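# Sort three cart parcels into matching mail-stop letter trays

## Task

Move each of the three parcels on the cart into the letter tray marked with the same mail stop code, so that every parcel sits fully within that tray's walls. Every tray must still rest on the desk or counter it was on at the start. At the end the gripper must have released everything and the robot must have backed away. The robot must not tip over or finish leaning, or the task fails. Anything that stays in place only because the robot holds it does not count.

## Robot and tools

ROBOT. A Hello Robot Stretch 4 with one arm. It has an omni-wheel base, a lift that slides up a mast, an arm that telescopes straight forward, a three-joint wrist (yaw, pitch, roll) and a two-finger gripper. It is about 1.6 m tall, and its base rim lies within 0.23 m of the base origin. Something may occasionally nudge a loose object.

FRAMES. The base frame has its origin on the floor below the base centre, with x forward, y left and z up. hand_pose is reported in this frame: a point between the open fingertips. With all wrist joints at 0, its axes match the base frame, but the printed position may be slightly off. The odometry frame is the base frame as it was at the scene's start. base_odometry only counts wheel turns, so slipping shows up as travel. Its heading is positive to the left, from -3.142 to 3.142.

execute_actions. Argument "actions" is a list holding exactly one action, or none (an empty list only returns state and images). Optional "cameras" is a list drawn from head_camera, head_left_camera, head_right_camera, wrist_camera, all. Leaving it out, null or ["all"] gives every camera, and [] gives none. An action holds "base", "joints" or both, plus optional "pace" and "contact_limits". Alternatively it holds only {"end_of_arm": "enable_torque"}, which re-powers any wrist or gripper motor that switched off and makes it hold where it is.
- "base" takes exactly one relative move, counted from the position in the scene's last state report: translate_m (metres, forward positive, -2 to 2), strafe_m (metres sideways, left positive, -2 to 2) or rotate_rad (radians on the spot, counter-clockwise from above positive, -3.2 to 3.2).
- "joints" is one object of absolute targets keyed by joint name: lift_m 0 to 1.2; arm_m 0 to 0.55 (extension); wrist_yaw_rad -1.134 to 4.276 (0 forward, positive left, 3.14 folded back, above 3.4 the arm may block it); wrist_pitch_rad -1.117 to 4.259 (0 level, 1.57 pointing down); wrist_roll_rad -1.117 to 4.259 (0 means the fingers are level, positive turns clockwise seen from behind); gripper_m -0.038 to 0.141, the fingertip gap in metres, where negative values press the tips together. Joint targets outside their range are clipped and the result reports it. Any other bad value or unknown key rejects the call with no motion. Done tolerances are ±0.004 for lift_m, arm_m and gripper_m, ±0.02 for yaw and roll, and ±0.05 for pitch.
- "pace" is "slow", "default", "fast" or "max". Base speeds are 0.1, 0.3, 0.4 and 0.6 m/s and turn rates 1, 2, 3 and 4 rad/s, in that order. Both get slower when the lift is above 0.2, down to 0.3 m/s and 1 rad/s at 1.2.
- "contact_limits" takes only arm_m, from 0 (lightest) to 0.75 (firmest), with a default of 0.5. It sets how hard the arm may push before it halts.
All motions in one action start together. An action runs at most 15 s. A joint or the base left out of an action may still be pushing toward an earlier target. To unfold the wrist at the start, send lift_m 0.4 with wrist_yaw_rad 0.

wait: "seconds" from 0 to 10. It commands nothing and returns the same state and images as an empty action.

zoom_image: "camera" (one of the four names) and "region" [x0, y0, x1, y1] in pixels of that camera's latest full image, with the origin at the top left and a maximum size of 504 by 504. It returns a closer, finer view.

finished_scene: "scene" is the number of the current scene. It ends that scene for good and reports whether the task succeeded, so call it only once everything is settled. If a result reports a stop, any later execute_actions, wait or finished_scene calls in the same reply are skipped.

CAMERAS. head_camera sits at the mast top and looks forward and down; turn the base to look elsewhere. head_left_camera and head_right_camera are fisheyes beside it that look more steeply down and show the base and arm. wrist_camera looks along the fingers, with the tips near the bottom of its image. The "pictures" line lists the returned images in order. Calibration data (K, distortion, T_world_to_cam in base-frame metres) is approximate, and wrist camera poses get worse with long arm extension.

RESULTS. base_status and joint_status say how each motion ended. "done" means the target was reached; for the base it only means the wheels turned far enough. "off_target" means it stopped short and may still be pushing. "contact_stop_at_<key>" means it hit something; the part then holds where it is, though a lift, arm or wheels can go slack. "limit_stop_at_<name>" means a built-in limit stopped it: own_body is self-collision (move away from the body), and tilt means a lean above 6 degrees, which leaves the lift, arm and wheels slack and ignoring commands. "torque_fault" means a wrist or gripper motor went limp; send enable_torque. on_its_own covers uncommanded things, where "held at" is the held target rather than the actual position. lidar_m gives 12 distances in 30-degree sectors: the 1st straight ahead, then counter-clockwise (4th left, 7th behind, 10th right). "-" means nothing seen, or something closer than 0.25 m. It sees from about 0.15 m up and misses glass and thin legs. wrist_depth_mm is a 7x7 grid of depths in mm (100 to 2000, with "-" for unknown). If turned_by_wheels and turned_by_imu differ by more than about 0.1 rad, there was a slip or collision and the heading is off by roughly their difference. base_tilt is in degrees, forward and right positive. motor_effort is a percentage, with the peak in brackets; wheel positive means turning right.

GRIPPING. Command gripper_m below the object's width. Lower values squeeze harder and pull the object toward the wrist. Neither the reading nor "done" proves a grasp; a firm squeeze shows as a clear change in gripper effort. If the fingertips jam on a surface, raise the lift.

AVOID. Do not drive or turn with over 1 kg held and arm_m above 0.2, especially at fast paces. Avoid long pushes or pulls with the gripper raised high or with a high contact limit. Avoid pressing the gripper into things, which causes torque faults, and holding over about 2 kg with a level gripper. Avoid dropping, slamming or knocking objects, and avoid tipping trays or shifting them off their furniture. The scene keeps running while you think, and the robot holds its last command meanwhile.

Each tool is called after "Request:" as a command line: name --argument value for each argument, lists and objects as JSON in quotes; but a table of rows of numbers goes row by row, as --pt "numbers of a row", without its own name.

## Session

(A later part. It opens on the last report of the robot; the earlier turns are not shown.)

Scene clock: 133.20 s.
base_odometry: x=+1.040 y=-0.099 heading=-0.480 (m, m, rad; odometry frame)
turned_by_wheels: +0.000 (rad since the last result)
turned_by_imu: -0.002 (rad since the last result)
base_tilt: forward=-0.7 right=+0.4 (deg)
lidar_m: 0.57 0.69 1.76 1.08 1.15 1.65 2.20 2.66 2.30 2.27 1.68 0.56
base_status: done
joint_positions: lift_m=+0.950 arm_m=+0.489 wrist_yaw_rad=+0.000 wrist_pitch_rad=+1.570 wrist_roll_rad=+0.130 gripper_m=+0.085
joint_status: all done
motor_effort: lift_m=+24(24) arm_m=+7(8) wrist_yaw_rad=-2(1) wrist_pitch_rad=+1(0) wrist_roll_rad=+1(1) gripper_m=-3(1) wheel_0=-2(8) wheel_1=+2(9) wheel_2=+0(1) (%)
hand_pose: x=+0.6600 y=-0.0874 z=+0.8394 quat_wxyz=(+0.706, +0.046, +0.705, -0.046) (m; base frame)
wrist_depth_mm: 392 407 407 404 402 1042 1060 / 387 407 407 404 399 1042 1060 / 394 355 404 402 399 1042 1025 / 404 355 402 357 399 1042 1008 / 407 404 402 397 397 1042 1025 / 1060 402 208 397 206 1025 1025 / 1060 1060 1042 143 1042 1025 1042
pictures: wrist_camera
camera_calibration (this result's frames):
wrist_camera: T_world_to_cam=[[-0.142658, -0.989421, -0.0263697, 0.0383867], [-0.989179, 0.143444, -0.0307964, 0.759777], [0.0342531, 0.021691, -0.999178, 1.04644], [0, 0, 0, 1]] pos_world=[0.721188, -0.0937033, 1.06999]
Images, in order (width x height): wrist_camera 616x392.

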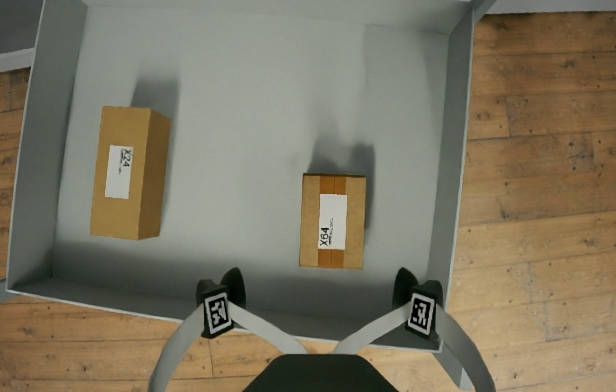

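Request:
execute_actions --actions '[{"base":{"strafe_m":-0.02},"joints":{"arm_m":0.52,"lift_m":0.85,"wrist_roll_rad":0.16}}]' --cameras '["wrist_camera"]'

Request:
execute_actions --actions '[{"joints":{"lift_m":0.795}}]' --cameras '["wrist_camera"]'

Scene clock: 138.87 s.
base_odometry: x=+1.031 y=-0.117 heading=-0.480 (m, m, rad; odometry frame)
turned_by_wheels: +0.000 (rad since the last result)
turned_by_imu: -0.002 (rad since the last result)
base_tilt: forward=-0.7 right=+0.3 (deg)
lidar_m: 0.58 0.68 1.78 1.06 1.17 1.69 2.22 2.68 2.31 2.23 1.69 0.56
base_status: done
joint_positions: lift_m=+0.850 arm_m=+0.519 wrist_yaw_rad=+0.000 wrist_pitch_rad=+1.570 wrist_roll_rad=+0.160 gripper_m=+0.085
joint_status: all done
motor_effort: lift_m=+15(25) arm_m=+7(8) wrist_yaw_rad=-3(2) wrist_pitch_rad=+0(0) wrist_roll_rad=+1(0) gripper_m=-3(1) wheel_0=+0(5) wheel_1=+0(8) wheel_2=+0(2) (%)
hand_pose: x=+0.6899 y=-0.0874 z=+0.7402 quat_wxyz=(+0.705, +0.056, +0.705, -0.056) (m; base frame)
wrist_depth_mm: 309 312 307 304 303 301 946 / 309 309 304 303 303 300 946 / 257 306 304 303 300 298 960 / 256 307 304 303 301 297 946 / 255 307 303 252 300 297 931 / 306 307 207 252 206 297 917 / 306 304 301 143 300 615 931
pictures: wrist_camera
camera_calibration (this result's frames):
wrist_camera: T_world_to_cam=[[-0.17225, -0.9847, -0.026361, 0.0608608], [-0.984442, 0.173024, -0.0305878, 0.785483], [0.034681, 0.0206821, -0.999184, 0.945871], [0, 0, 0, 1]] pos_world=[0.750942, -0.0955405, 0.97073]
Images, in order (width x height): wrist_camera 616x392.

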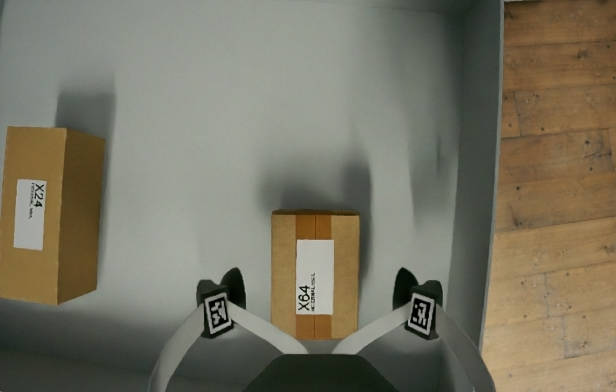

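Scene clock: 140.00 s.
base_odometry: x=+1.031 y=-0.117 heading=-0.480 (m, m, rad; odometry frame)
turned_by_wheels: +0.000 (rad since the last result)
turned_by_imu: +0.000 (rad since the last result)
base_tilt: forward=-0.7 right=+0.5 (deg)
lidar_m: 0.55 0.68 1.77 1.07 1.17 1.67 2.22 2.65 2.31 2.24 1.70 0.57
base_status: not commanded
joint_positions: lift_m=+0.795 arm_m=+0.519 wrist_yaw_rad=+0.000 wrist_pitch_rad=+1.570 wrist_roll_rad=+0.160 gripper_m=+0.085
joint_status: all done
motor_effort: lift_m=+15(14) arm_m=+7(6) wrist_yaw_rad=-1(1) wrist_pitch_rad=+1(1) wrist_roll_rad=+1(2) gripper_m=+0(3) wheel_0=+1(0) wheel_1=+0(0) wheel_2=+0(0) (%)
hand_pose: x=+0.6899 y=-0.0874 z=+0.6852 quat_wxyz=(+0.705, +0.056, +0.705, -0.056) (m; base frame)
wrist_depth_mm: 255 252 251 251 247 247 192 / 256 252 251 249 248 247 539 / 247 252 250 249 247 245 535 / 250 251 250 248 246 245 878 / 252 251 249 196 246 238 891 / 250 250 208 196 197 217 878 / 250 249 247 143 244 191 878
pictures: wrist_camera
camera_calibration (this result's frames):
wrist_camera: T_world_to_cam=[[-0.172251, -0.9847, -0.026361, 0.0594113], [-0.984442, 0.173024, -0.0305877, 0.783802], [0.0346808, 0.0206821, -0.999184, 0.890917], [0, 0, 0, 1]] pos_world=[0.750944, -0.0955405, 0.915732]
Images, in order (width x height): wrist_camera 616x392.

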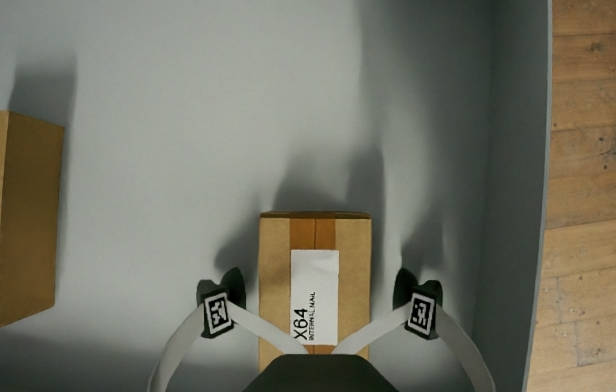

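Request:
execute_actions --actions '[{"joints":{"gripper_m":0.02}}]' --cameras '[]'

Request:
execute_actions --actions '[{"joints":{"lift_m":0.93}}]' --cameras '["wrist_camera"]'

Request:
execute_actions --actions '[{"base":{"translate_m":-0.61},"joints":{"arm_m":0,"wrist_roll_rad":0},"pace":"fast"}]' --cameras '[]'

Request:
execute_actions --actions '[{"base":{"rotate_rad":-1.57},"joints":{"lift_m":0.75},"pace":"fast"}]' --cameras '[]'

Request:
execute_actions --actions '[{"base":{"translate_m":1.35},"pace":"max"}]' --cameras '["head_camera"]'

Scene clock: 150.57 s.
base_odometry: x=+1.031 y=-0.117 heading=-0.480 (m, m, rad; odometry frame)
turned_by_wheels: +0.000 (rad since the last result)
turned_by_imu: -0.002 (rad since the last result)
base_tilt: forward=-0.7 right=+0.4 (deg)
lidar_m: 0.57 0.70 1.77 1.09 1.11 1.68 2.18 2.68 2.31 2.26 1.72 0.57
base_status: not commanded
joint_positions: lift_m=+0.795 arm_m=+0.519 wrist_yaw_rad=+0.000 wrist_pitch_rad=+1.570 wrist_roll_rad=+0.160 gripper_m=+0.020
joint_status: all done
motor_effort: lift_m=+15(15) arm_m=+6(7) wrist_yaw_rad=-2(2) wrist_pitch_rad=+1(1) wrist_roll_rad=-1(2) gripper_m=-20(18) wheel_0=+1(0) wheel_1=+0(0) wheel_2=+0(0) (%)
hand_pose: x=+0.6899 y=-0.0874 z=+0.6852 quat_wxyz=(+0.705, +0.056, +0.705, -0.056) (m; base frame)
wrist_depth_mm: 253 253 252 250 248 247 192 / 253 253 250 249 247 246 539 / 247 251 250 248 247 244 544 / 250 251 249 247 246 245 878 / 252 251 249 186 246 240 891 / 251 250 191 184 185 214 891 / 250 249 247 183 244 181 891
pictures: none
No camera images: the call's "cameras" was empty. Leave "cameras" out to get every camera's image.

Scene clock: 152.20 s.
base_odometry: x=+1.031 y=-0.117 heading=-0.480 (m, m, rad; odometry frame)
turned_by_wheels: +0.000 (rad since the last result)
turned_by_imu: -0.001 (rad since the last result)
base_tilt: forward=-0.7 right=+0.5 (deg)
lidar_m: 0.58 0.69 1.78 1.10 1.16 1.70 2.20 2.65 2.30 2.26 1.69 0.55
base_status: not commanded
joint_positions: lift_m=+0.930 arm_m=+0.519 wrist_yaw_rad=+0.000 wrist_pitch_rad=+1.570 wrist_roll_rad=+0.160 gripper_m=+0.020
joint_status: all done
motor_effort: lift_m=+27(29) arm_m=+6(7) wrist_yaw_rad=-2(2) wrist_pitch_rad=+1(0) wrist_roll_rad=+2(3) gripper_m=-19(18) wheel_0=+0(0) wheel_1=+0(0) wheel_2=+0(0) (%)
hand_pose: x=+0.6899 y=-0.0874 z=+0.8192 quat_wxyz=(+0.705, +0.056, +0.705, -0.056) (m; base frame)
wrist_depth_mm: 379 379 379 366 351 1042 1025 / 389 387 384 382 379 1042 1025 / 392 384 384 382 384 1025 1008 / 379 364 384 382 379 1042 1008 / 384 368 382 186 375 1025 1025 / 384 384 191 185 184 991 1008 / 1042 343 342 183 338 1008 1025
pictures: wrist_camera
camera_calibration (this result's frames):
wrist_camera: T_world_to_cam=[[-0.172252, -0.9847, -0.0263569, 0.0629419], [-0.984443, 0.173025, -0.0305644, 0.78788], [0.0346571, 0.0206821, -0.999185, 1.02489], [0, 0, 0, 1]] pos_world=[0.750945, -0.0955405, 1.04979]
Images, in order (width x height): wrist_camera 616x392.

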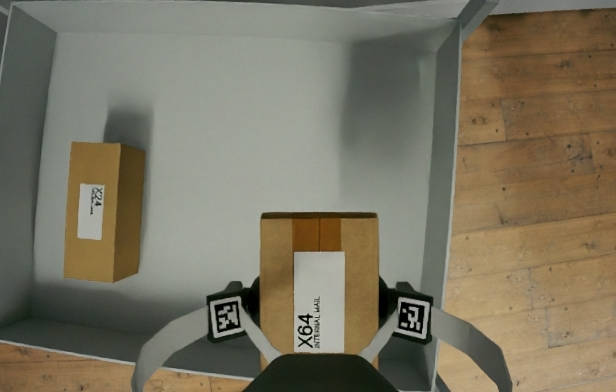

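Scene clock: 155.27 s.
base_odometry: x=+0.490 y=+0.165 heading=-0.479 (m, m, rad; odometry frame)
turned_by_wheels: +0.000 (rad since the last result)
turned_by_imu: +0.000 (rad since the last result)
base_tilt: forward=-0.8 right=+0.3 (deg)
lidar_m: 1.13 1.95 1.16 1.12 1.22 1.64 1.59 2.01 2.30 2.20 2.44 1.90
base_status: done
joint_positions: lift_m=+0.930 arm_m=+0.001 wrist_yaw_rad=+0.000 wrist_pitch_rad=+1.570 wrist_roll_rad=+0.000 gripper_m=+0.020
joint_status: all done
motor_effort: lift_m=+26(27) arm_m=-6(7) wrist_yaw_rad=+0(2) wrist_pitch_rad=+0(1) wrist_roll_rad=+0(10) gripper_m=-19(19) wheel_0=+0(5) wheel_1=+1(7) wheel_2=+1(8) (%)
hand_pose: x=+0.1722 y=-0.0874 z=+0.8193 quat_wxyz=(+0.707, +0.000, +0.707, +0.000) (m; base frame)
wrist_depth_mm: 1060 1042 1060 1042 1060 1025 1008 / 1060 1042 1042 1042 1060 1025 1025 / 1078 1060 1042 1042 1042 1025 1008 / 1060 1042 1042 1025 1025 1042 1008 / 1060 1042 831 186 1042 1025 1025 / 1042 1042 191 186 185 1025 1025 / 1060 1060 946 184 1025 1008 1008
pictures: none
No camera images: the call's "cameras" was empty. Leave "cameras" out to get every camera's image.

Scene clock: 157.40 s.
base_odometry: x=+0.490 y=+0.165 heading=-2.049 (m, m, rad; odometry frame)
turned_by_wheels: -1.570 (rad since the last result)
turned_by_imu: -1.569 (rad since the last result)
base_tilt: forward=-0.7 right=+0.3 (deg)
lidar_m: 2.20 2.47 1.88 1.17 1.95 1.16 1.13 1.21 1.65 1.57 2.00 2.28
base_status: done
joint_positions: lift_m=+0.750 arm_m=+0.001 wrist_yaw_rad=+0.000 wrist_pitch_rad=+1.570 wrist_roll_rad=+0.000 gripper_m=+0.020
joint_status: all done
motor_effort: lift_m=+16(26) arm_m=-7(7) wrist_yaw_rad=+0(0) wrist_pitch_rad=+1(0) wrist_roll_rad=-1(2) gripper_m=-19(18) wheel_0=-1(4) wheel_1=+1(7) wheel_2=+1(5) (%)
hand_pose: x=+0.1722 y=-0.0874 z=+0.6401 quat_wxyz=(+0.707, +0.000, +0.707, +0.000) (m; base frame)
wrist_depth_mm: 891 878 878 854 866 854 854 / 878 866 878 866 866 854 842 / 891 878 866 866 854 854 842 / 891 878 866 854 854 854 854 / 878 866 654 186 866 842 842 / 878 866 191 185 185 842 831 / 866 854 640 185 842 831 831
pictures: none
No camera images: the call's "cameras" was empty. Leave "cameras" out to get every camera's image.

Scene clock: 162.07 s.
base_odometry: x=-0.132 y=-1.033 heading=-2.049 (m, m, rad; odometry frame)
turned_by_wheels: +0.000 (rad since the last result)
turned_by_imu: -0.004 (rad since the last result)
base_tilt: forward=-0.8 right=+0.4 (deg)
lidar_m: 0.85 0.88 1.82 1.77 1.71 1.66 2.49 2.31 1.93 1.95 1.15 0.88
base_status: done
joint_positions: lift_m=+0.750 arm_m=+0.001 wrist_yaw_rad=+0.000 wrist_pitch_rad=+1.570 wrist_roll_rad=+0.000 gripper_m=+0.020
joint_status: not commanded
motor_effort: lift_m=+16(16) arm_m=-6(7) wrist_yaw_rad=-1(1) wrist_pitch_rad=+1(1) wrist_roll_rad=-1(1) gripper_m=-18(18) wheel_0=-1(7) wheel_1=+1(8) wheel_2=+0(11) (%)
hand_pose: x=+0.1723 y=-0.0874 z=+0.6401 quat_wxyz=(+0.707, +0.000, +0.707, +0.000) (m; base frame)
wrist_depth_mm: 878 878 866 866 878 854 842 / 891 878 866 866 866 842 831 / 878 878 866 854 854 854 854 / 878 878 866 866 854 842 854 / 878 866 654 186 854 854 842 / 891 878 191 186 184 842 831 / 866 866 647 184 854 842 842
pictures: head_camera
Images, in order (width x height): head_camera 420x560.

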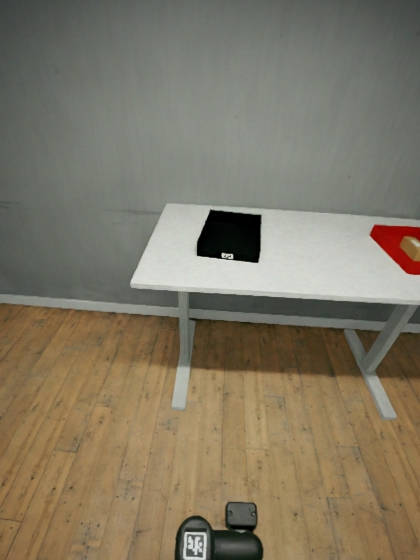

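Aligned.

Request:
execute_actions --actions '[{"base":{"translate_m":0.5},"joints":{"lift_m":1.2},"pace":"fast"}]' --cameras '[]'

Request:
execute_actions --actions '[{"joints":{"arm_m":0.53,"wrist_roll_rad":0.1},"pace":"fast"}]' --cameras '["wrist_camera","head_right_camera"]'

Scene clock: 168.83 s.
base_odometry: x=-0.362 y=-1.477 heading=-2.050 (m, m, rad; odometry frame)
turned_by_wheels: +0.000 (rad since the last result)
turned_by_imu: -0.003 (rad since the last result)
base_tilt: forward=-0.7 right=+0.6 (deg)
lidar_m: 0.33 0.37 1.71 1.75 1.88 2.05 3.01 2.31 2.05 1.98 0.49 0.36
base_status: done
joint_positions: lift_m=+1.200 arm_m=+0.001 wrist_yaw_rad=+0.000 wrist_pitch_rad=+1.570 wrist_roll_rad=+0.000 gripper_m=+0.020
joint_status: all done
motor_effort: lift_m=+26(25) arm_m=-6(6) wrist_yaw_rad=+1(1) wrist_pitch_rad=+1(0) wrist_roll_rad=+0(3) gripper_m=-18(17) wheel_0=-2(5) wheel_1=-1(12) wheel_2=+1(11) (%)
hand_pose: x=+0.1723 y=-0.0874 z=+1.0893 quat_wxyz=(+0.707, +0.000, +0.707, +0.000) (m; base frame)
wrist_depth_mm: 377 373 370 368 368 366 364 / 377 382 382 387 382 370 809 / 1336 1281 1308 1308 1281 1308 1281 / 1336 1336 1281 1308 1336 1281 1308 / 1336 1308 1308 186 1308 1308 1281 / 1308 1281 191 185 185 1281 1281 / 1308 1308 1281 183 1308 1281 1255
pictures: none
No camera images: the call's "cameras" was empty. Leave "cameras" out to get every camera's image.

Scene clock: 171.00 s.
base_odometry: x=-0.362 y=-1.477 heading=-2.050 (m, m, rad; odometry frame)
turned_by_wheels: +0.000 (rad since the last result)
turned_by_imu: -0.001 (rad since the last result)
base_tilt: forward=-0.8 right=+0.6 (deg)
lidar_m: 0.34 0.36 1.73 1.75 1.89 2.05 3.03 2.32 2.04 1.97 0.49 0.36
base_status: not commanded
joint_positions: lift_m=+1.200 arm_m=+0.529 wrist_yaw_rad=+0.000 wrist_pitch_rad=+1.570 wrist_roll_rad=+0.100 gripper_m=+0.020
joint_status: all done
motor_effort: lift_m=+26(26) arm_m=+6(7) wrist_yaw_rad=-1(2) wrist_pitch_rad=+1(0) wrist_roll_rad=+0(6) gripper_m=-18(20) wheel_0=-2(2) wheel_1=+0(1) wheel_2=+1(0) (%)
hand_pose: x=+0.7000 y=-0.0874 z=+1.0893 quat_wxyz=(+0.707, +0.035, +0.706, -0.035) (m; base frame)
wrist_depth_mm: 373 368 368 366 364 364 357 / 368 368 366 359 357 347 359 / 370 366 364 362 357 357 357 / 370 368 364 359 357 357 357 / 370 364 364 186 357 355 357 / 368 366 191 185 185 355 353 / 366 366 359 184 353 334 353
pictures: head_right_camera, wrist_camera
camera_calibration (this result's frames):
wrist_camera: T_world_to_cam=[[-0.112908, -0.993256, -0.0263335, 0.0294808], [-0.99304, 0.113698, -0.0307222, 0.807046], [0.0335091, 0.0226815, -0.999181, 1.29534], [0, 0, 0, 1]] pos_world=[0.761352, -0.0918581, 1.31985]
Images, in order (width x height): head_right_camera 420x672, wrist_camera 616x392.

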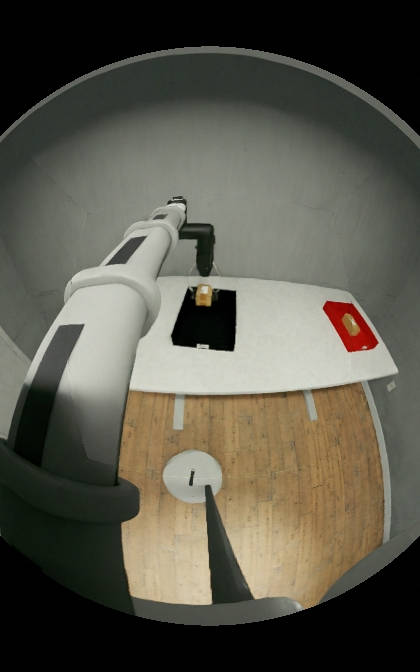

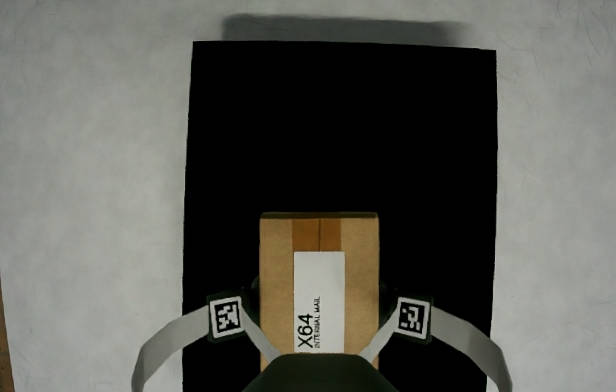

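Request:
execute_actions --actions '[{"base":{"strafe_m":-0.015},"joints":{"lift_m":1.086}}]' --cameras '[]'

Request:
execute_actions --actions '[{"joints":{"gripper_m":0.085}}]' --cameras '[]'

Request:
execute_actions --actions '[{"joints":{"lift_m":1.17},"pace":"fast"}]' --cameras '["wrist_camera"]'

Request:
execute_actions --actions '[{"base":{"translate_m":-0.45},"joints":{"arm_m":0,"wrist_pitch_rad":0.6},"pace":"max"}]' --cameras '["wrist_camera"]'

Request:
execute_actions --actions '[{"base":{"translate_m":-1.585},"joints":{"wrist_pitch_rad":1.57,"lift_m":0.6,"gripper_m":0.075},"pace":"max"}]' --cameras '[]'

Request:
execute_actions --actions '[{"base":{"rotate_rad":1.59},"pace":"fast"}]' --cameras '[]'

Request:
execute_actions --actions '[{"base":{"translate_m":0.7},"joints":{"lift_m":0.95,"wrist_roll_rad":0.2},"pace":"fast"}]' --cameras '[]'

Request:
execute_actions --actions '[{"joints":{"arm_m":0.45},"pace":"fast"}]' --cameras '["wrist_camera"]'

Scene clock: 185.70 s.
base_odometry: x=-0.376 y=-1.470 heading=-2.050 (m, m, rad; odometry frame)
turned_by_wheels: +0.000 (rad since the last result)
turned_by_imu: -0.002 (rad since the last result)
base_tilt: forward=-0.9 right=+0.5 (deg)
lidar_m: 0.34 0.35 1.72 1.74 1.91 2.06 3.03 2.23 2.00 1.27 0.48 0.37
base_status: done
joint_positions: lift_m=+1.086 arm_m=+0.529 wrist_yaw_rad=+0.000 wrist_pitch_rad=+1.570 wrist_roll_rad=+0.100 gripper_m=+0.020
joint_status: all done
motor_effort: lift_m=+16(26) arm_m=+7(7) wrist_yaw_rad=-2(2) wrist_pitch_rad=+1(1) wrist_roll_rad=+4(1) gripper_m=-17(19) wheel_0=-2(6) wheel_1=+0(5) wheel_2=+1(2) (%)
hand_pose: x=+0.6999 y=-0.0874 z=+0.9761 quat_wxyz=(+0.706, +0.035, +0.706, -0.035) (m; base frame)
wrist_depth_mm: 258 242 252 249 248 246 - / 256 230 252 249 247 246 206 / 257 235 251 249 246 246 205 / 256 237 250 248 247 245 205 / 254 239 250 186 245 246 202 / 254 238 192 185 185 244 199 / 253 207 248 184 245 216 -
pictures: none
No camera images: the call's "cameras" was empty. Leave "cameras" out to get every camera's image.

Scene clock: 187.17 s.
base_odometry: x=-0.376 y=-1.470 heading=-2.050 (m, m, rad; odometry frame)
turned_by_wheels: +0.000 (rad since the last result)
turned_by_imu: -0.001 (rad since the last result)
base_tilt: forward=-0.7 right=+0.4 (deg)
lidar_m: 0.35 0.36 1.72 1.74 1.90 2.06 3.02 2.23 2.03 1.29 0.48 0.34
base_status: not commanded
joint_positions: lift_m=+1.086 arm_m=+0.529 wrist_yaw_rad=+0.000 wrist_pitch_rad=+1.570 wrist_roll_rad=+0.100 gripper_m=+0.085
joint_status: all done
motor_effort: lift_m=+16(16) arm_m=+7(6) wrist_yaw_rad=-1(4) wrist_pitch_rad=+1(1) wrist_roll_rad=-2(1) gripper_m=-2(19) wheel_0=-2(1) wheel_1=+0(0) wheel_2=+0(0) (%)
hand_pose: x=+0.7000 y=-0.0874 z=+0.9761 quat_wxyz=(+0.706, +0.035, +0.706, -0.035) (m; base frame)
wrist_depth_mm: 256 242 252 250 248 246 - / 256 230 252 249 247 247 205 / 256 235 250 249 247 246 205 / 256 238 251 250 247 245 204 / 255 239 250 198 245 245 202 / 254 238 208 198 196 245 199 / 254 214 248 143 244 229 -
pictures: none
No camera images: the call's "cameras" was empty. Leave "cameras" out to get every camera's image.

Scene clock: 188.27 s.
base_odometry: x=-0.376 y=-1.470 heading=-2.050 (m, m, rad; odometry frame)
turned_by_wheels: +0.000 (rad since the last result)
turned_by_imu: +0.000 (rad since the last result)
base_tilt: forward=-0.6 right=+0.3 (deg)
lidar_m: 0.34 0.34 1.72 1.75 1.90 2.06 3.01 2.23 2.02 1.24 0.49 0.36
base_status: not commanded
joint_positions: lift_m=+1.170 arm_m=+0.529 wrist_yaw_rad=+0.000 wrist_pitch_rad=+1.570 wrist_roll_rad=+0.100 gripper_m=+0.085
joint_status: all done
motor_effort: lift_m=+26(25) arm_m=+6(7) wrist_yaw_rad=-1(1) wrist_pitch_rad=+1(0) wrist_roll_rad=-2(0) gripper_m=-2(2) wheel_0=-2(2) wheel_1=+0(0) wheel_2=+0(1) (%)
hand_pose: x=+0.7000 y=-0.0874 z=+1.0593 quat_wxyz=(+0.706, +0.035, +0.706, -0.035) (m; base frame)
wrist_depth_mm: 345 340 312 306 319 329 330 / 342 343 330 336 330 329 329 / 340 340 336 332 330 332 329 / 338 340 334 332 329 327 329 / 338 336 332 281 329 325 329 / 338 338 208 281 206 327 325 / 338 336 330 143 325 325 325
pictures: wrist_camera
camera_calibration (this result's frames):
wrist_camera: T_world_to_cam=[[-0.112912, -0.993256, -0.026319, 0.0286753], [-0.993044, 0.113698, -0.030595, 0.805964], [0.0333811, 0.0226814, -0.999185, 1.26549], [0, 0, 0, 1]] pos_world=[0.761352, -0.0918581, 1.28988]
Images, in order (width x height): wrist_camera 616x392.

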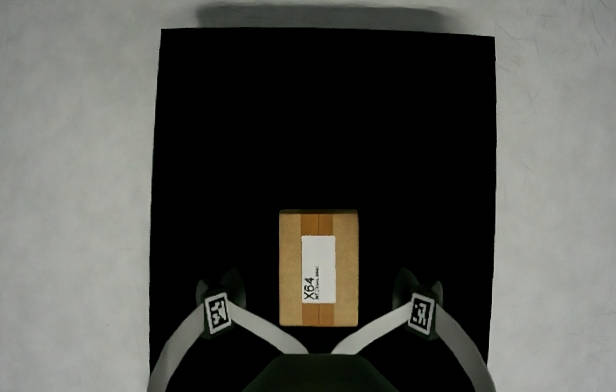

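Scene clock: 191.20 s.
base_odometry: x=-0.168 y=-1.071 heading=-2.050 (m, m, rad; odometry frame)
turned_by_wheels: +0.000 (rad since the last result)
turned_by_imu: +0.000 (rad since the last result)
base_tilt: forward=-0.7 right=+0.5 (deg)
lidar_m: 0.79 0.85 1.85 1.80 1.74 1.72 2.56 2.31 1.94 1.95 1.13 0.80
base_status: done
joint_positions: lift_m=+1.170 arm_m=+0.001 wrist_yaw_rad=+0.000 wrist_pitch_rad=+0.602 wrist_roll_rad=+0.100 gripper_m=+0.085
joint_status: all done
motor_effort: lift_m=+25(25) arm_m=-6(7) wrist_yaw_rad=+1(1) wrist_pitch_rad=-5(9) wrist_roll_rad=-1(1) gripper_m=-1(2) wheel_0=+0(4) wheel_1=+2(10) wheel_2=-1(13) (%)
hand_pose: x=+0.4098 y=-0.0875 z=+1.1845 quat_wxyz=(+0.954, +0.048, +0.296, -0.015) (m; base frame)
wrist_depth_mm: 1229 1229 1229 1229 1229 1205 1229 / 1336 1336 1281 1255 1255 1138 1060 / 1464 1430 991 917 891 854 820 / 1576 1499 778 750 715 715 715 / 1708 1808 1756 1808 1756 1756 1708 / 1756 1808 208 1661 213 1537 1464 / 1618 1499 1464 143 1430 1336 1308
pictures: wrist_camera
camera_calibration (this result's frames):
wrist_camera: T_world_to_cam=[[-0.0427055, -0.993218, -0.108142, 0.0672986], [-0.537673, 0.114077, -0.835401, 1.28835], [0.842072, 0.0224689, -0.538898, 0.523603], [0, 0, 0, 1]] pos_world=[0.254671, -0.0918936, 1.36573]
Images, in order (width x height): wrist_camera 616x392.

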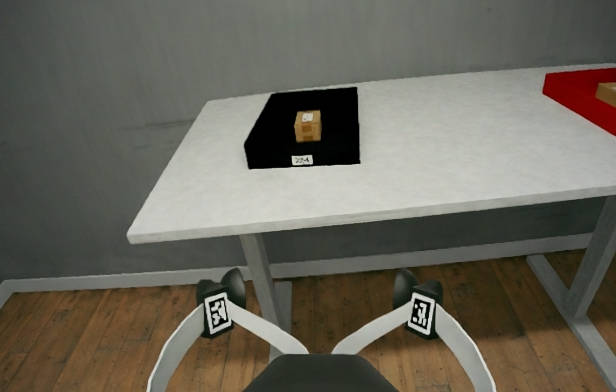

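Scene clock: 197.80 s.
base_odometry: x=+0.562 y=+0.336 heading=-2.050 (m, m, rad; odometry frame)
turned_by_wheels: +0.000 (rad since the last result)
turned_by_imu: +0.000 (rad since the last result)
base_tilt: forward=-0.7 right=+0.4 (deg)
lidar_m: 2.38 2.58 1.25 1.22 1.97 0.97 0.92 1.00 1.45 1.53 1.62 2.48
base_status: done
joint_positions: lift_m=+0.600 arm_m=+0.001 wrist_yaw_rad=+0.000 wrist_pitch_rad=+1.570 wrist_roll_rad=+0.100 gripper_m=+0.075
joint_status: all done
motor_effort: lift_m=+16(21) arm_m=-6(7) wrist_yaw_rad=-1(1) wrist_pitch_rad=+1(5) wrist_roll_rad=-1(1) gripper_m=-3(2) wheel_0=+0(6) wheel_1=+1(3) wheel_2=-1(9) (%)
hand_pose: x=+0.1723 y=-0.0874 z=+0.4901 quat_wxyz=(+0.707, +0.035, +0.706, -0.035) (m; base frame)
wrist_depth_mm: 741 732 723 715 715 715 707 / 723 723 715 723 715 723 707 / 732 723 715 723 699 707 699 / 732 723 715 715 715 707 699 / 723 723 512 500 707 707 699 / 715 723 200 500 206 691 683 / 715 615 496 143 504 699 691
pictures: none
No camera images: the call's "cameras" was empty. Leave "cameras" out to get every camera's image.

Scene clock: 199.60 s.
base_odometry: x=+0.562 y=+0.336 heading=-0.459 (m, m, rad; odometry frame)
turned_by_wheels: +1.590 (rad since the last result)
turned_by_imu: +1.587 (rad since the last result)
base_tilt: forward=-0.6 right=+0.4 (deg)
lidar_m: 1.23 1.98 0.98 0.93 1.02 1.95 1.57 2.01 2.47 2.40 2.51 1.23
base_status: done
joint_positions: lift_m=+0.600 arm_m=+0.001 wrist_yaw_rad=+0.000 wrist_pitch_rad=+1.570 wrist_roll_rad=+0.100 gripper_m=+0.075
joint_status: not commanded
motor_effort: lift_m=+16(16) arm_m=-6(7) wrist_yaw_rad=-2(1) wrist_pitch_rad=+1(1) wrist_roll_rad=+2(0) gripper_m=-2(2) wheel_0=+1(9) wheel_1=+2(12) wheel_2=+1(7) (%)
hand_pose: x=+0.1723 y=-0.0874 z=+0.4901 quat_wxyz=(+0.707, +0.035, +0.706, -0.035) (m; base frame)
wrist_depth_mm: 723 723 723 715 715 707 707 / 732 723 723 715 715 707 699 / 741 723 723 715 715 699 699 / 741 723 723 715 723 699 707 / 723 723 508 496 699 699 699 / 715 715 200 496 206 707 699 / 715 615 500 143 504 691 699
pictures: none
No camera images: the call's "cameras" was empty. Leave "cameras" out to get every camera's image.

Scene clock: 202.70 s.
base_odometry: x=+1.190 y=+0.025 heading=-0.459 (m, m, rad; odometry frame)
turned_by_wheels: +0.000 (rad since the last result)
turned_by_imu: -0.002 (rad since the last result)
base_tilt: forward=-0.8 right=+0.3 (deg)
lidar_m: 0.53 1.23 1.54 0.88 0.94 1.40 2.30 2.75 2.51 2.47 1.55 0.55
base_status: done
joint_positions: lift_m=+0.950 arm_m=+0.001 wrist_yaw_rad=+0.000 wrist_pitch_rad=+1.570 wrist_roll_rad=+0.200 gripper_m=+0.075
joint_status: all done
motor_effort: lift_m=+26(29) arm_m=-6(7) wrist_yaw_rad=-2(1) wrist_pitch_rad=+0(1) wrist_roll_rad=+0(6) gripper_m=-3(2) wheel_0=+0(4) wheel_1=+0(0) wheel_2=+0(11) (%)
hand_pose: x=+0.1722 y=-0.0874 z=+0.8393 quat_wxyz=(+0.704, +0.070, +0.703, -0.070) (m; base frame)
wrist_depth_mm: 1098 1098 946 798 668 1060 1025 / 1078 1098 1060 1060 1078 1060 1042 / 1078 1078 1060 1060 1060 1042 1042 / 1098 1078 1078 1060 1042 1025 1042 / 1078 1078 1078 842 1078 1042 1042 / 1060 1060 200 842 206 1025 1025 / 1060 1078 946 143 1025 1042 1025
pictures: none
No camera images: the call's "cameras" was empty. Leave "cameras" out to get every camera's image.

Scene clock: 204.70 s.
base_odometry: x=+1.190 y=+0.025 heading=-0.459 (m, m, rad; odometry frame)
turned_by_wheels: +0.000 (rad since the last result)
turned_by_imu: -0.001 (rad since the last result)
base_tilt: forward=-0.7 right=+0.4 (deg)
lidar_m: 0.54 1.25 1.55 0.88 0.94 1.38 2.31 2.75 2.49 2.46 1.56 0.53
base_status: not commanded
joint_positions: lift_m=+0.950 arm_m=+0.449 wrist_yaw_rad=+0.000 wrist_pitch_rad=+1.570 wrist_roll_rad=+0.200 gripper_m=+0.075
joint_status: all done
motor_effort: lift_m=+26(26) arm_m=+7(7) wrist_yaw_rad=-2(2) wrist_pitch_rad=+1(0) wrist_roll_rad=+3(1) gripper_m=-2(2) wheel_0=+0(1) wheel_1=+0(0) wheel_2=+0(0) (%)
hand_pose: x=+0.6200 y=-0.0874 z=+0.8393 quat_wxyz=(+0.704, +0.070, +0.703, -0.070) (m; base frame)
wrist_depth_mm: 866 904 407 402 402 399 397 / 1060 1078 404 402 402 399 397 / 1078 1060 404 349 399 399 394 / 1078 1078 402 349 397 399 394 / 1078 1060 402 399 402 397 394 / 1042 1042 200 399 206 389 389 / 1078 1060 1042 143 1042 1025 1025
pictures: wrist_camera
camera_calibration (this result's frames):
wrist_camera: T_world_to_cam=[[-0.211523, -0.977016, -0.02643, 0.0765131], [-0.976722, 0.212292, -0.0307717, 0.718502], [0.0356753, 0.0193058, -0.999177, 1.0466], [0, 0, 0, 1]] pos_world=[0.680623, -0.0979831, 1.06987]
Images, in order (width x height): wrist_camera 616x392.

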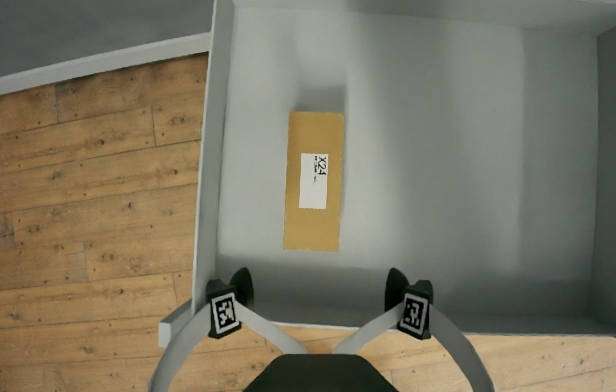

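Request:
execute_actions --actions '[{"base":{"strafe_m":-0.01},"joints":{"arm_m":0.52,"wrist_roll_rad":0.23}}]' --cameras '[]'

Request:
execute_actions --actions '[{"joints":{"lift_m":0.795}}]' --cameras '["wrist_camera"]'

Scene clock: 210.57 s.
base_odometry: x=+1.185 y=+0.016 heading=-0.459 (m, m, rad; odometry frame)
turned_by_wheels: +0.000 (rad since the last result)
turned_by_imu: -0.002 (rad since the last result)
base_tilt: forward=-0.6 right=+0.4 (deg)
lidar_m: 0.55 1.26 1.57 0.91 0.94 1.40 2.29 2.76 2.49 2.44 1.57 0.54
base_status: done
joint_positions: lift_m=+0.950 arm_m=+0.519 wrist_yaw_rad=+0.000 wrist_pitch_rad=+1.570 wrist_roll_rad=+0.230 gripper_m=+0.075
joint_status: all done
motor_effort: lift_m=+26(26) arm_m=+6(7) wrist_yaw_rad=+0(1) wrist_pitch_rad=+1(1) wrist_roll_rad=+2(7) gripper_m=-1(1) wheel_0=-1(7) wheel_1=+2(5) wheel_2=+0(4) (%)
hand_pose: x=+0.6899 y=-0.0874 z=+0.8393 quat_wxyz=(+0.703, +0.081, +0.702, -0.081) (m; base frame)
wrist_depth_mm: 715 768 788 866 960 1025 1060 / 931 1025 402 402 399 399 394 / 1078 1078 407 402 402 397 397 / 1098 1078 402 402 399 397 394 / 1060 1078 402 345 399 394 394 / 1060 1060 200 347 206 397 394 / 1060 1060 389 143 397 389 392
pictures: none
No camera images: the call's "cameras" was empty. Leave "cameras" out to get every camera's image.

Scene clock: 212.30 s.
base_odometry: x=+1.185 y=+0.016 heading=-0.459 (m, m, rad; odometry frame)
turned_by_wheels: +0.000 (rad since the last result)
turned_by_imu: -0.001 (rad since the last result)
base_tilt: forward=-0.8 right=+0.3 (deg)
lidar_m: 0.54 1.24 1.53 0.90 0.97 1.42 2.30 2.72 2.48 2.47 1.57 0.54
base_status: not commanded
joint_positions: lift_m=+0.795 arm_m=+0.519 wrist_yaw_rad=+0.000 wrist_pitch_rad=+1.570 wrist_roll_rad=+0.230 gripper_m=+0.075
joint_status: all done
motor_effort: lift_m=+15(18) arm_m=+7(7) wrist_yaw_rad=-3(0) wrist_pitch_rad=+1(1) wrist_roll_rad=+2(1) gripper_m=-2(2) wheel_0=-1(2) wheel_1=+2(2) wheel_2=+0(1) (%)
hand_pose: x=+0.6899 y=-0.0874 z=+0.6852 quat_wxyz=(+0.703, +0.081, +0.702, -0.081) (m; base frame)
wrist_depth_mm: 723 231 252 250 247 246 245 / 917 238 252 249 248 247 246 / 931 225 249 248 248 246 244 / 917 227 250 196 248 245 243 / 917 229 249 196 246 244 242 / 931 230 200 195 195 242 243 / 904 211 248 143 245 242 242
pictures: wrist_camera
camera_calibration (this result's frames):
wrist_camera: T_world_to_cam=[[-0.240748, -0.970228, -0.0264368, 0.107992], [-0.969914, 0.241506, -0.030687, 0.779853], [0.0361581, 0.0182536, -0.999179, 0.889695], [0, 0, 0, 1]] pos_world=[0.750219, -0.0998032, 0.915751]
Images, in order (width x height): wrist_camera 616x392.

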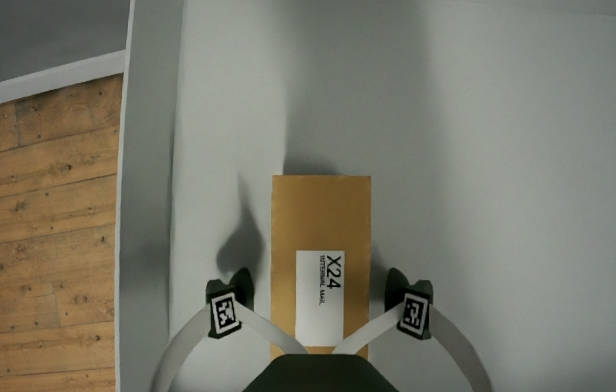

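Request:
execute_actions --actions '[{"joints":{"gripper_m":0.012}}]' --cameras '[]'

Request:
execute_actions --actions '[{"joints":{"lift_m":0.93}}]' --cameras '["wrist_camera"]'

Request:
execute_actions --actions '[{"base":{"translate_m":-0.655},"joints":{"arm_m":0,"wrist_roll_rad":0},"pace":"fast"}]' --cameras '[]'

Request:
execute_actions --actions '[{"base":{"rotate_rad":1.55},"pace":"fast"}]' --cameras '["head_camera","head_left_camera"]'

Request:
execute_actions --actions '[{"base":{"translate_m":0.5},"joints":{"lift_m":1.17},"pace":"fast"}]' --cameras '[]'

Request:
execute_actions --actions '[{"joints":{"arm_m":0.5},"pace":"fast"}]' --cameras '["wrist_camera","head_right_camera"]'

Scene clock: 228.57 s.
base_odometry: x=+1.185 y=+0.016 heading=-0.459 (m, m, rad; odometry frame)
turned_by_wheels: +0.000 (rad since the last result)
turned_by_imu: -0.002 (rad since the last result)
base_tilt: forward=-0.7 right=+0.3 (deg)
lidar_m: 0.52 1.27 1.54 0.89 0.95 1.41 2.29 2.75 2.50 2.45 1.57 0.55
base_status: not commanded
joint_positions: lift_m=+0.795 arm_m=+0.519 wrist_yaw_rad=+0.000 wrist_pitch_rad=+1.570 wrist_roll_rad=+0.230 gripper_m=+0.012
joint_status: all done
motor_effort: lift_m=+15(15) arm_m=+7(7) wrist_yaw_rad=-3(3) wrist_pitch_rad=+1(0) wrist_roll_rad=+0(2) gripper_m=-17(20) wheel_0=-1(1) wheel_1=+2(2) wheel_2=+0(0) (%)
hand_pose: x=+0.6899 y=-0.0874 z=+0.6852 quat_wxyz=(+0.703, +0.081, +0.702, -0.081) (m; base frame)
wrist_depth_mm: 723 232 251 249 248 246 246 / 904 238 251 249 248 246 244 / 917 225 250 248 246 245 243 / 904 227 248 185 245 245 244 / 917 229 248 184 244 243 242 / 917 229 191 183 183 243 242 / 917 195 247 182 244 243 242
pictures: none
No camera images: the call's "cameras" was empty. Leave "cameras" out to get every camera's image.

Scene clock: 230.20 s.
base_odometry: x=+1.185 y=+0.016 heading=-0.459 (m, m, rad; odometry frame)
turned_by_wheels: +0.000 (rad since the last result)
turned_by_imu: -0.001 (rad since the last result)
base_tilt: forward=-0.5 right=+0.4 (deg)
lidar_m: 0.55 1.26 1.57 0.89 0.95 1.38 2.28 2.75 2.51 2.47 1.58 0.52
base_status: not commanded
joint_positions: lift_m=+0.930 arm_m=+0.519 wrist_yaw_rad=+0.000 wrist_pitch_rad=+1.570 wrist_roll_rad=+0.230 gripper_m=+0.012
joint_status: all done
motor_effort: lift_m=+26(25) arm_m=+7(7) wrist_yaw_rad=-1(1) wrist_pitch_rad=+1(1) wrist_roll_rad=-1(1) gripper_m=-19(18) wheel_0=-2(1) wheel_1=+2(2) wheel_2=+0(0) (%)
hand_pose: x=+0.6899 y=-0.0874 z=+0.8192 quat_wxyz=(+0.703, +0.081, +0.702, -0.081) (m; base frame)
wrist_depth_mm: 723 768 355 580 615 960 1042 / 931 1025 384 382 382 377 375 / 1060 1060 384 379 375 377 375 / 1060 1078 379 185 377 377 373 / 1042 1060 382 184 377 377 373 / 1042 1060 190 183 183 375 373 / 1042 1042 379 182 375 373 373
pictures: wrist_camera
camera_calibration (this result's frames):
wrist_camera: T_world_to_cam=[[-0.240751, -0.970228, -0.0264076, 0.111507], [-0.969918, 0.241506, -0.0305696, 0.783844], [0.036037, 0.0182536, -0.999184, 1.02372], [0, 0, 0, 1]] pos_world=[0.750217, -0.0998032, 1.04979]
Images, in order (width x height): wrist_camera 616x392.

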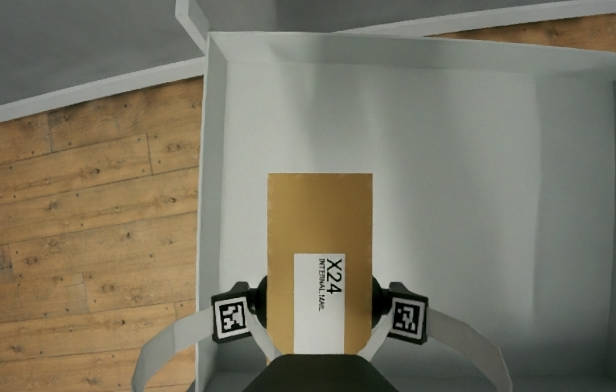

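Scene clock: 233.47 s.
base_odometry: x=+0.598 y=+0.307 heading=-0.459 (m, m, rad; odometry frame)
turned_by_wheels: +0.000 (rad since the last result)
turned_by_imu: +0.000 (rad since the last result)
base_tilt: forward=-0.9 right=+0.3 (deg)
lidar_m: 1.18 1.94 0.95 0.92 1.03 1.50 1.60 2.06 2.45 2.34 2.42 1.18
base_status: done
joint_positions: lift_m=+0.930 arm_m=+0.001 wrist_yaw_rad=+0.000 wrist_pitch_rad=+1.570 wrist_roll_rad=+0.000 gripper_m=+0.012
joint_status: all done
motor_effort: lift_m=+26(26) arm_m=-6(7) wrist_yaw_rad=+1(3) wrist_pitch_rad=+1(0) wrist_roll_rad=-1(8) gripper_m=-19(19) wheel_0=+0(6) wheel_1=+1(2) wheel_2=-2(9) (%)
hand_pose: x=+0.1722 y=-0.0874 z=+0.8193 quat_wxyz=(+0.707, +0.000, +0.707, +0.000) (m; base frame)
wrist_depth_mm: 1060 1078 1060 1042 1042 1025 1042 / 1042 1060 1042 1042 1078 1025 1042 / 1078 1060 1060 1042 1042 1042 1008 / 1060 1060 1042 185 1042 1025 1025 / 1060 1060 831 183 1025 1042 1025 / 1098 1025 190 183 183 1025 991 / 1042 1060 831 182 1025 1008 1008
pictures: none
No camera images: the call's "cameras" was empty. Leave "cameras" out to get every camera's image.

Scene clock: 235.60 s.
base_odometry: x=+0.598 y=+0.307 heading=+1.091 (m, m, rad; odometry frame)
turned_by_wheels: +1.550 (rad since the last result)
turned_by_imu: +1.547 (rad since the last result)
base_tilt: forward=-0.7 right=+0.5 (deg)
lidar_m: 0.92 1.01 1.46 1.60 2.05 2.58 3.20 2.47 1.18 1.17 1.93 0.97
base_status: done
joint_positions: lift_m=+0.930 arm_m=+0.001 wrist_yaw_rad=+0.000 wrist_pitch_rad=+1.570 wrist_roll_rad=+0.000 gripper_m=+0.012
joint_status: not commanded
motor_effort: lift_m=+25(26) arm_m=-6(6) wrist_yaw_rad=+0(0) wrist_pitch_rad=+1(0) wrist_roll_rad=-1(1) gripper_m=-19(19) wheel_0=-1(5) wheel_1=+0(6) wheel_2=+0(7) (%)
hand_pose: x=+0.1723 y=-0.0874 z=+0.8194 quat_wxyz=(+0.707, +0.000, +0.707, +0.000) (m; base frame)
wrist_depth_mm: 1078 1042 1042 1042 1042 1025 1025 / 1060 1060 1042 1042 1060 1025 1025 / 1060 1042 1042 1042 1025 1025 1042 / 1060 1060 1042 185 1025 1042 1025 / 1042 1060 842 184 1025 1008 1025 / 1078 1060 190 183 183 1025 1008 / 1042 1042 842 182 1042 1042 1008
pictures: head_camera, head_left_camera
Images, in order (width x height): head_camera 420x560, head_left_camera 420x672.

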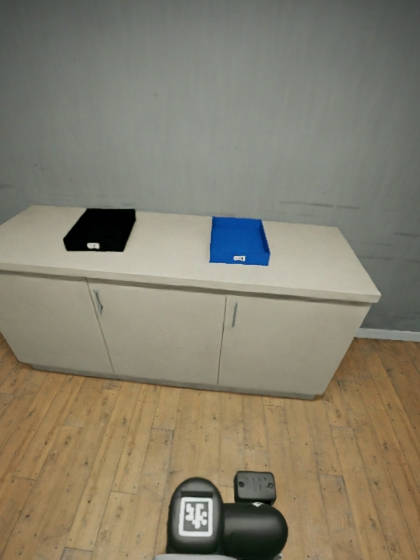

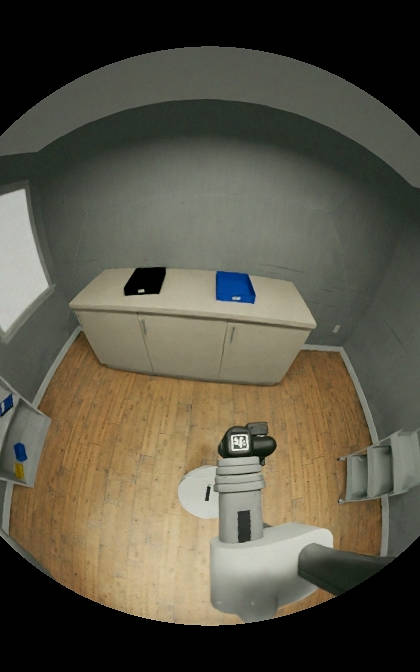

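Scene clock: 238.40 s.
base_odometry: x=+0.829 y=+0.750 heading=+1.091 (m, m, rad; odometry frame)
turned_by_wheels: +0.000 (rad since the last result)
turned_by_imu: -0.002 (rad since the last result)
base_tilt: forward=-0.7 right=+0.4 (deg)
lidar_m: 0.44 0.46 0.71 1.62 1.69 2.89 3.76 2.52 1.32 1.85 0.60 0.45
base_status: done
joint_positions: lift_m=+1.170 arm_m=+0.001 wrist_yaw_rad=+0.000 wrist_pitch_rad=+1.570 wrist_roll_rad=+0.000 gripper_m=+0.012
joint_status: all done
motor_effort: lift_m=+26(30) arm_m=-6(6) wrist_yaw_rad=-2(0) wrist_pitch_rad=+1(0) wrist_roll_rad=+0(2) gripper_m=-19(18) wheel_0=+1(6) wheel_1=-1(2) wheel_2=+0(11) (%)
hand_pose: x=+0.1722 y=-0.0874 z=+1.0593 quat_wxyz=(+0.707, +0.000, +0.707, +0.000) (m; base frame)
wrist_depth_mm: 554 530 525 500 500 469 462 / 788 788 768 741 707 661 621 / 1281 1308 1308 1281 1255 1255 1255 / 1308 1281 1255 185 1255 1281 1255 / 1281 1281 1308 184 1229 1229 1255 / 1281 1281 191 183 183 1255 1255 / 1281 1281 1281 182 1255 1255 1229
pictures: none
No camera images: the call's "cameras" was empty. Leave "cameras" out to get every camera's image.

Scene clock: 240.50 s.
base_odometry: x=+0.829 y=+0.750 heading=+1.090 (m, m, rad; odometry frame)
turned_by_wheels: +0.000 (rad since the last result)
turned_by_imu: -0.001 (rad since the last result)
base_tilt: forward=-0.9 right=+0.4 (deg)
lidar_m: 0.42 0.47 0.72 1.60 1.69 2.89 3.74 2.51 1.32 1.85 0.60 0.44
base_status: not commanded
joint_positions: lift_m=+1.170 arm_m=+0.499 wrist_yaw_rad=+0.000 wrist_pitch_rad=+1.570 wrist_roll_rad=+0.000 gripper_m=+0.012
joint_status: all done
motor_effort: lift_m=+26(26) arm_m=+7(9) wrist_yaw_rad=-3(0) wrist_pitch_rad=+0(1) wrist_roll_rad=-2(2) gripper_m=-18(18) wheel_0=+0(0) wheel_1=+0(0) wheel_2=-1(1) (%)
hand_pose: x=+0.6700 y=-0.0874 z=+1.0593 quat_wxyz=(+0.707, +0.000, +0.707, +0.000) (m; base frame)
wrist_depth_mm: 387 382 377 375 368 368 370 / 382 379 379 375 373 368 368 / 379 379 377 373 368 366 364 / 379 377 373 185 368 366 366 / 379 377 375 184 366 366 366 / 377 377 190 183 183 351 364 / 377 373 366 182 322 309 366
pictures: head_right_camera, wrist_camera
camera_calibration (this result's frames):
wrist_camera: T_world_to_cam=[[-0.0133976, -0.999566, -0.0262502, -0.042007], [-0.999426, 0.014203, -0.0307408, 0.77195], [0.0311002, 0.0258233, -0.999183, 1.26825], [0, 0, 0, 1]] pos_world=[0.731501, -0.0857032, 1.28985]
Images, in order (width x height): head_right_camera 420x672, wrist_camera 616x392.

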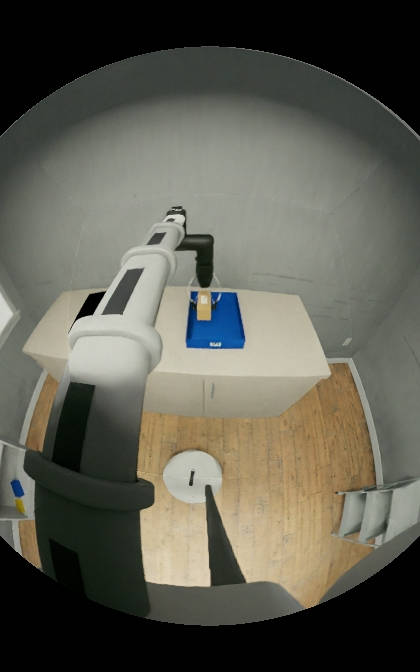

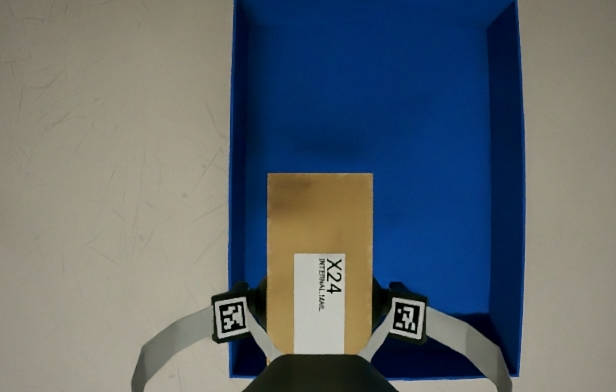

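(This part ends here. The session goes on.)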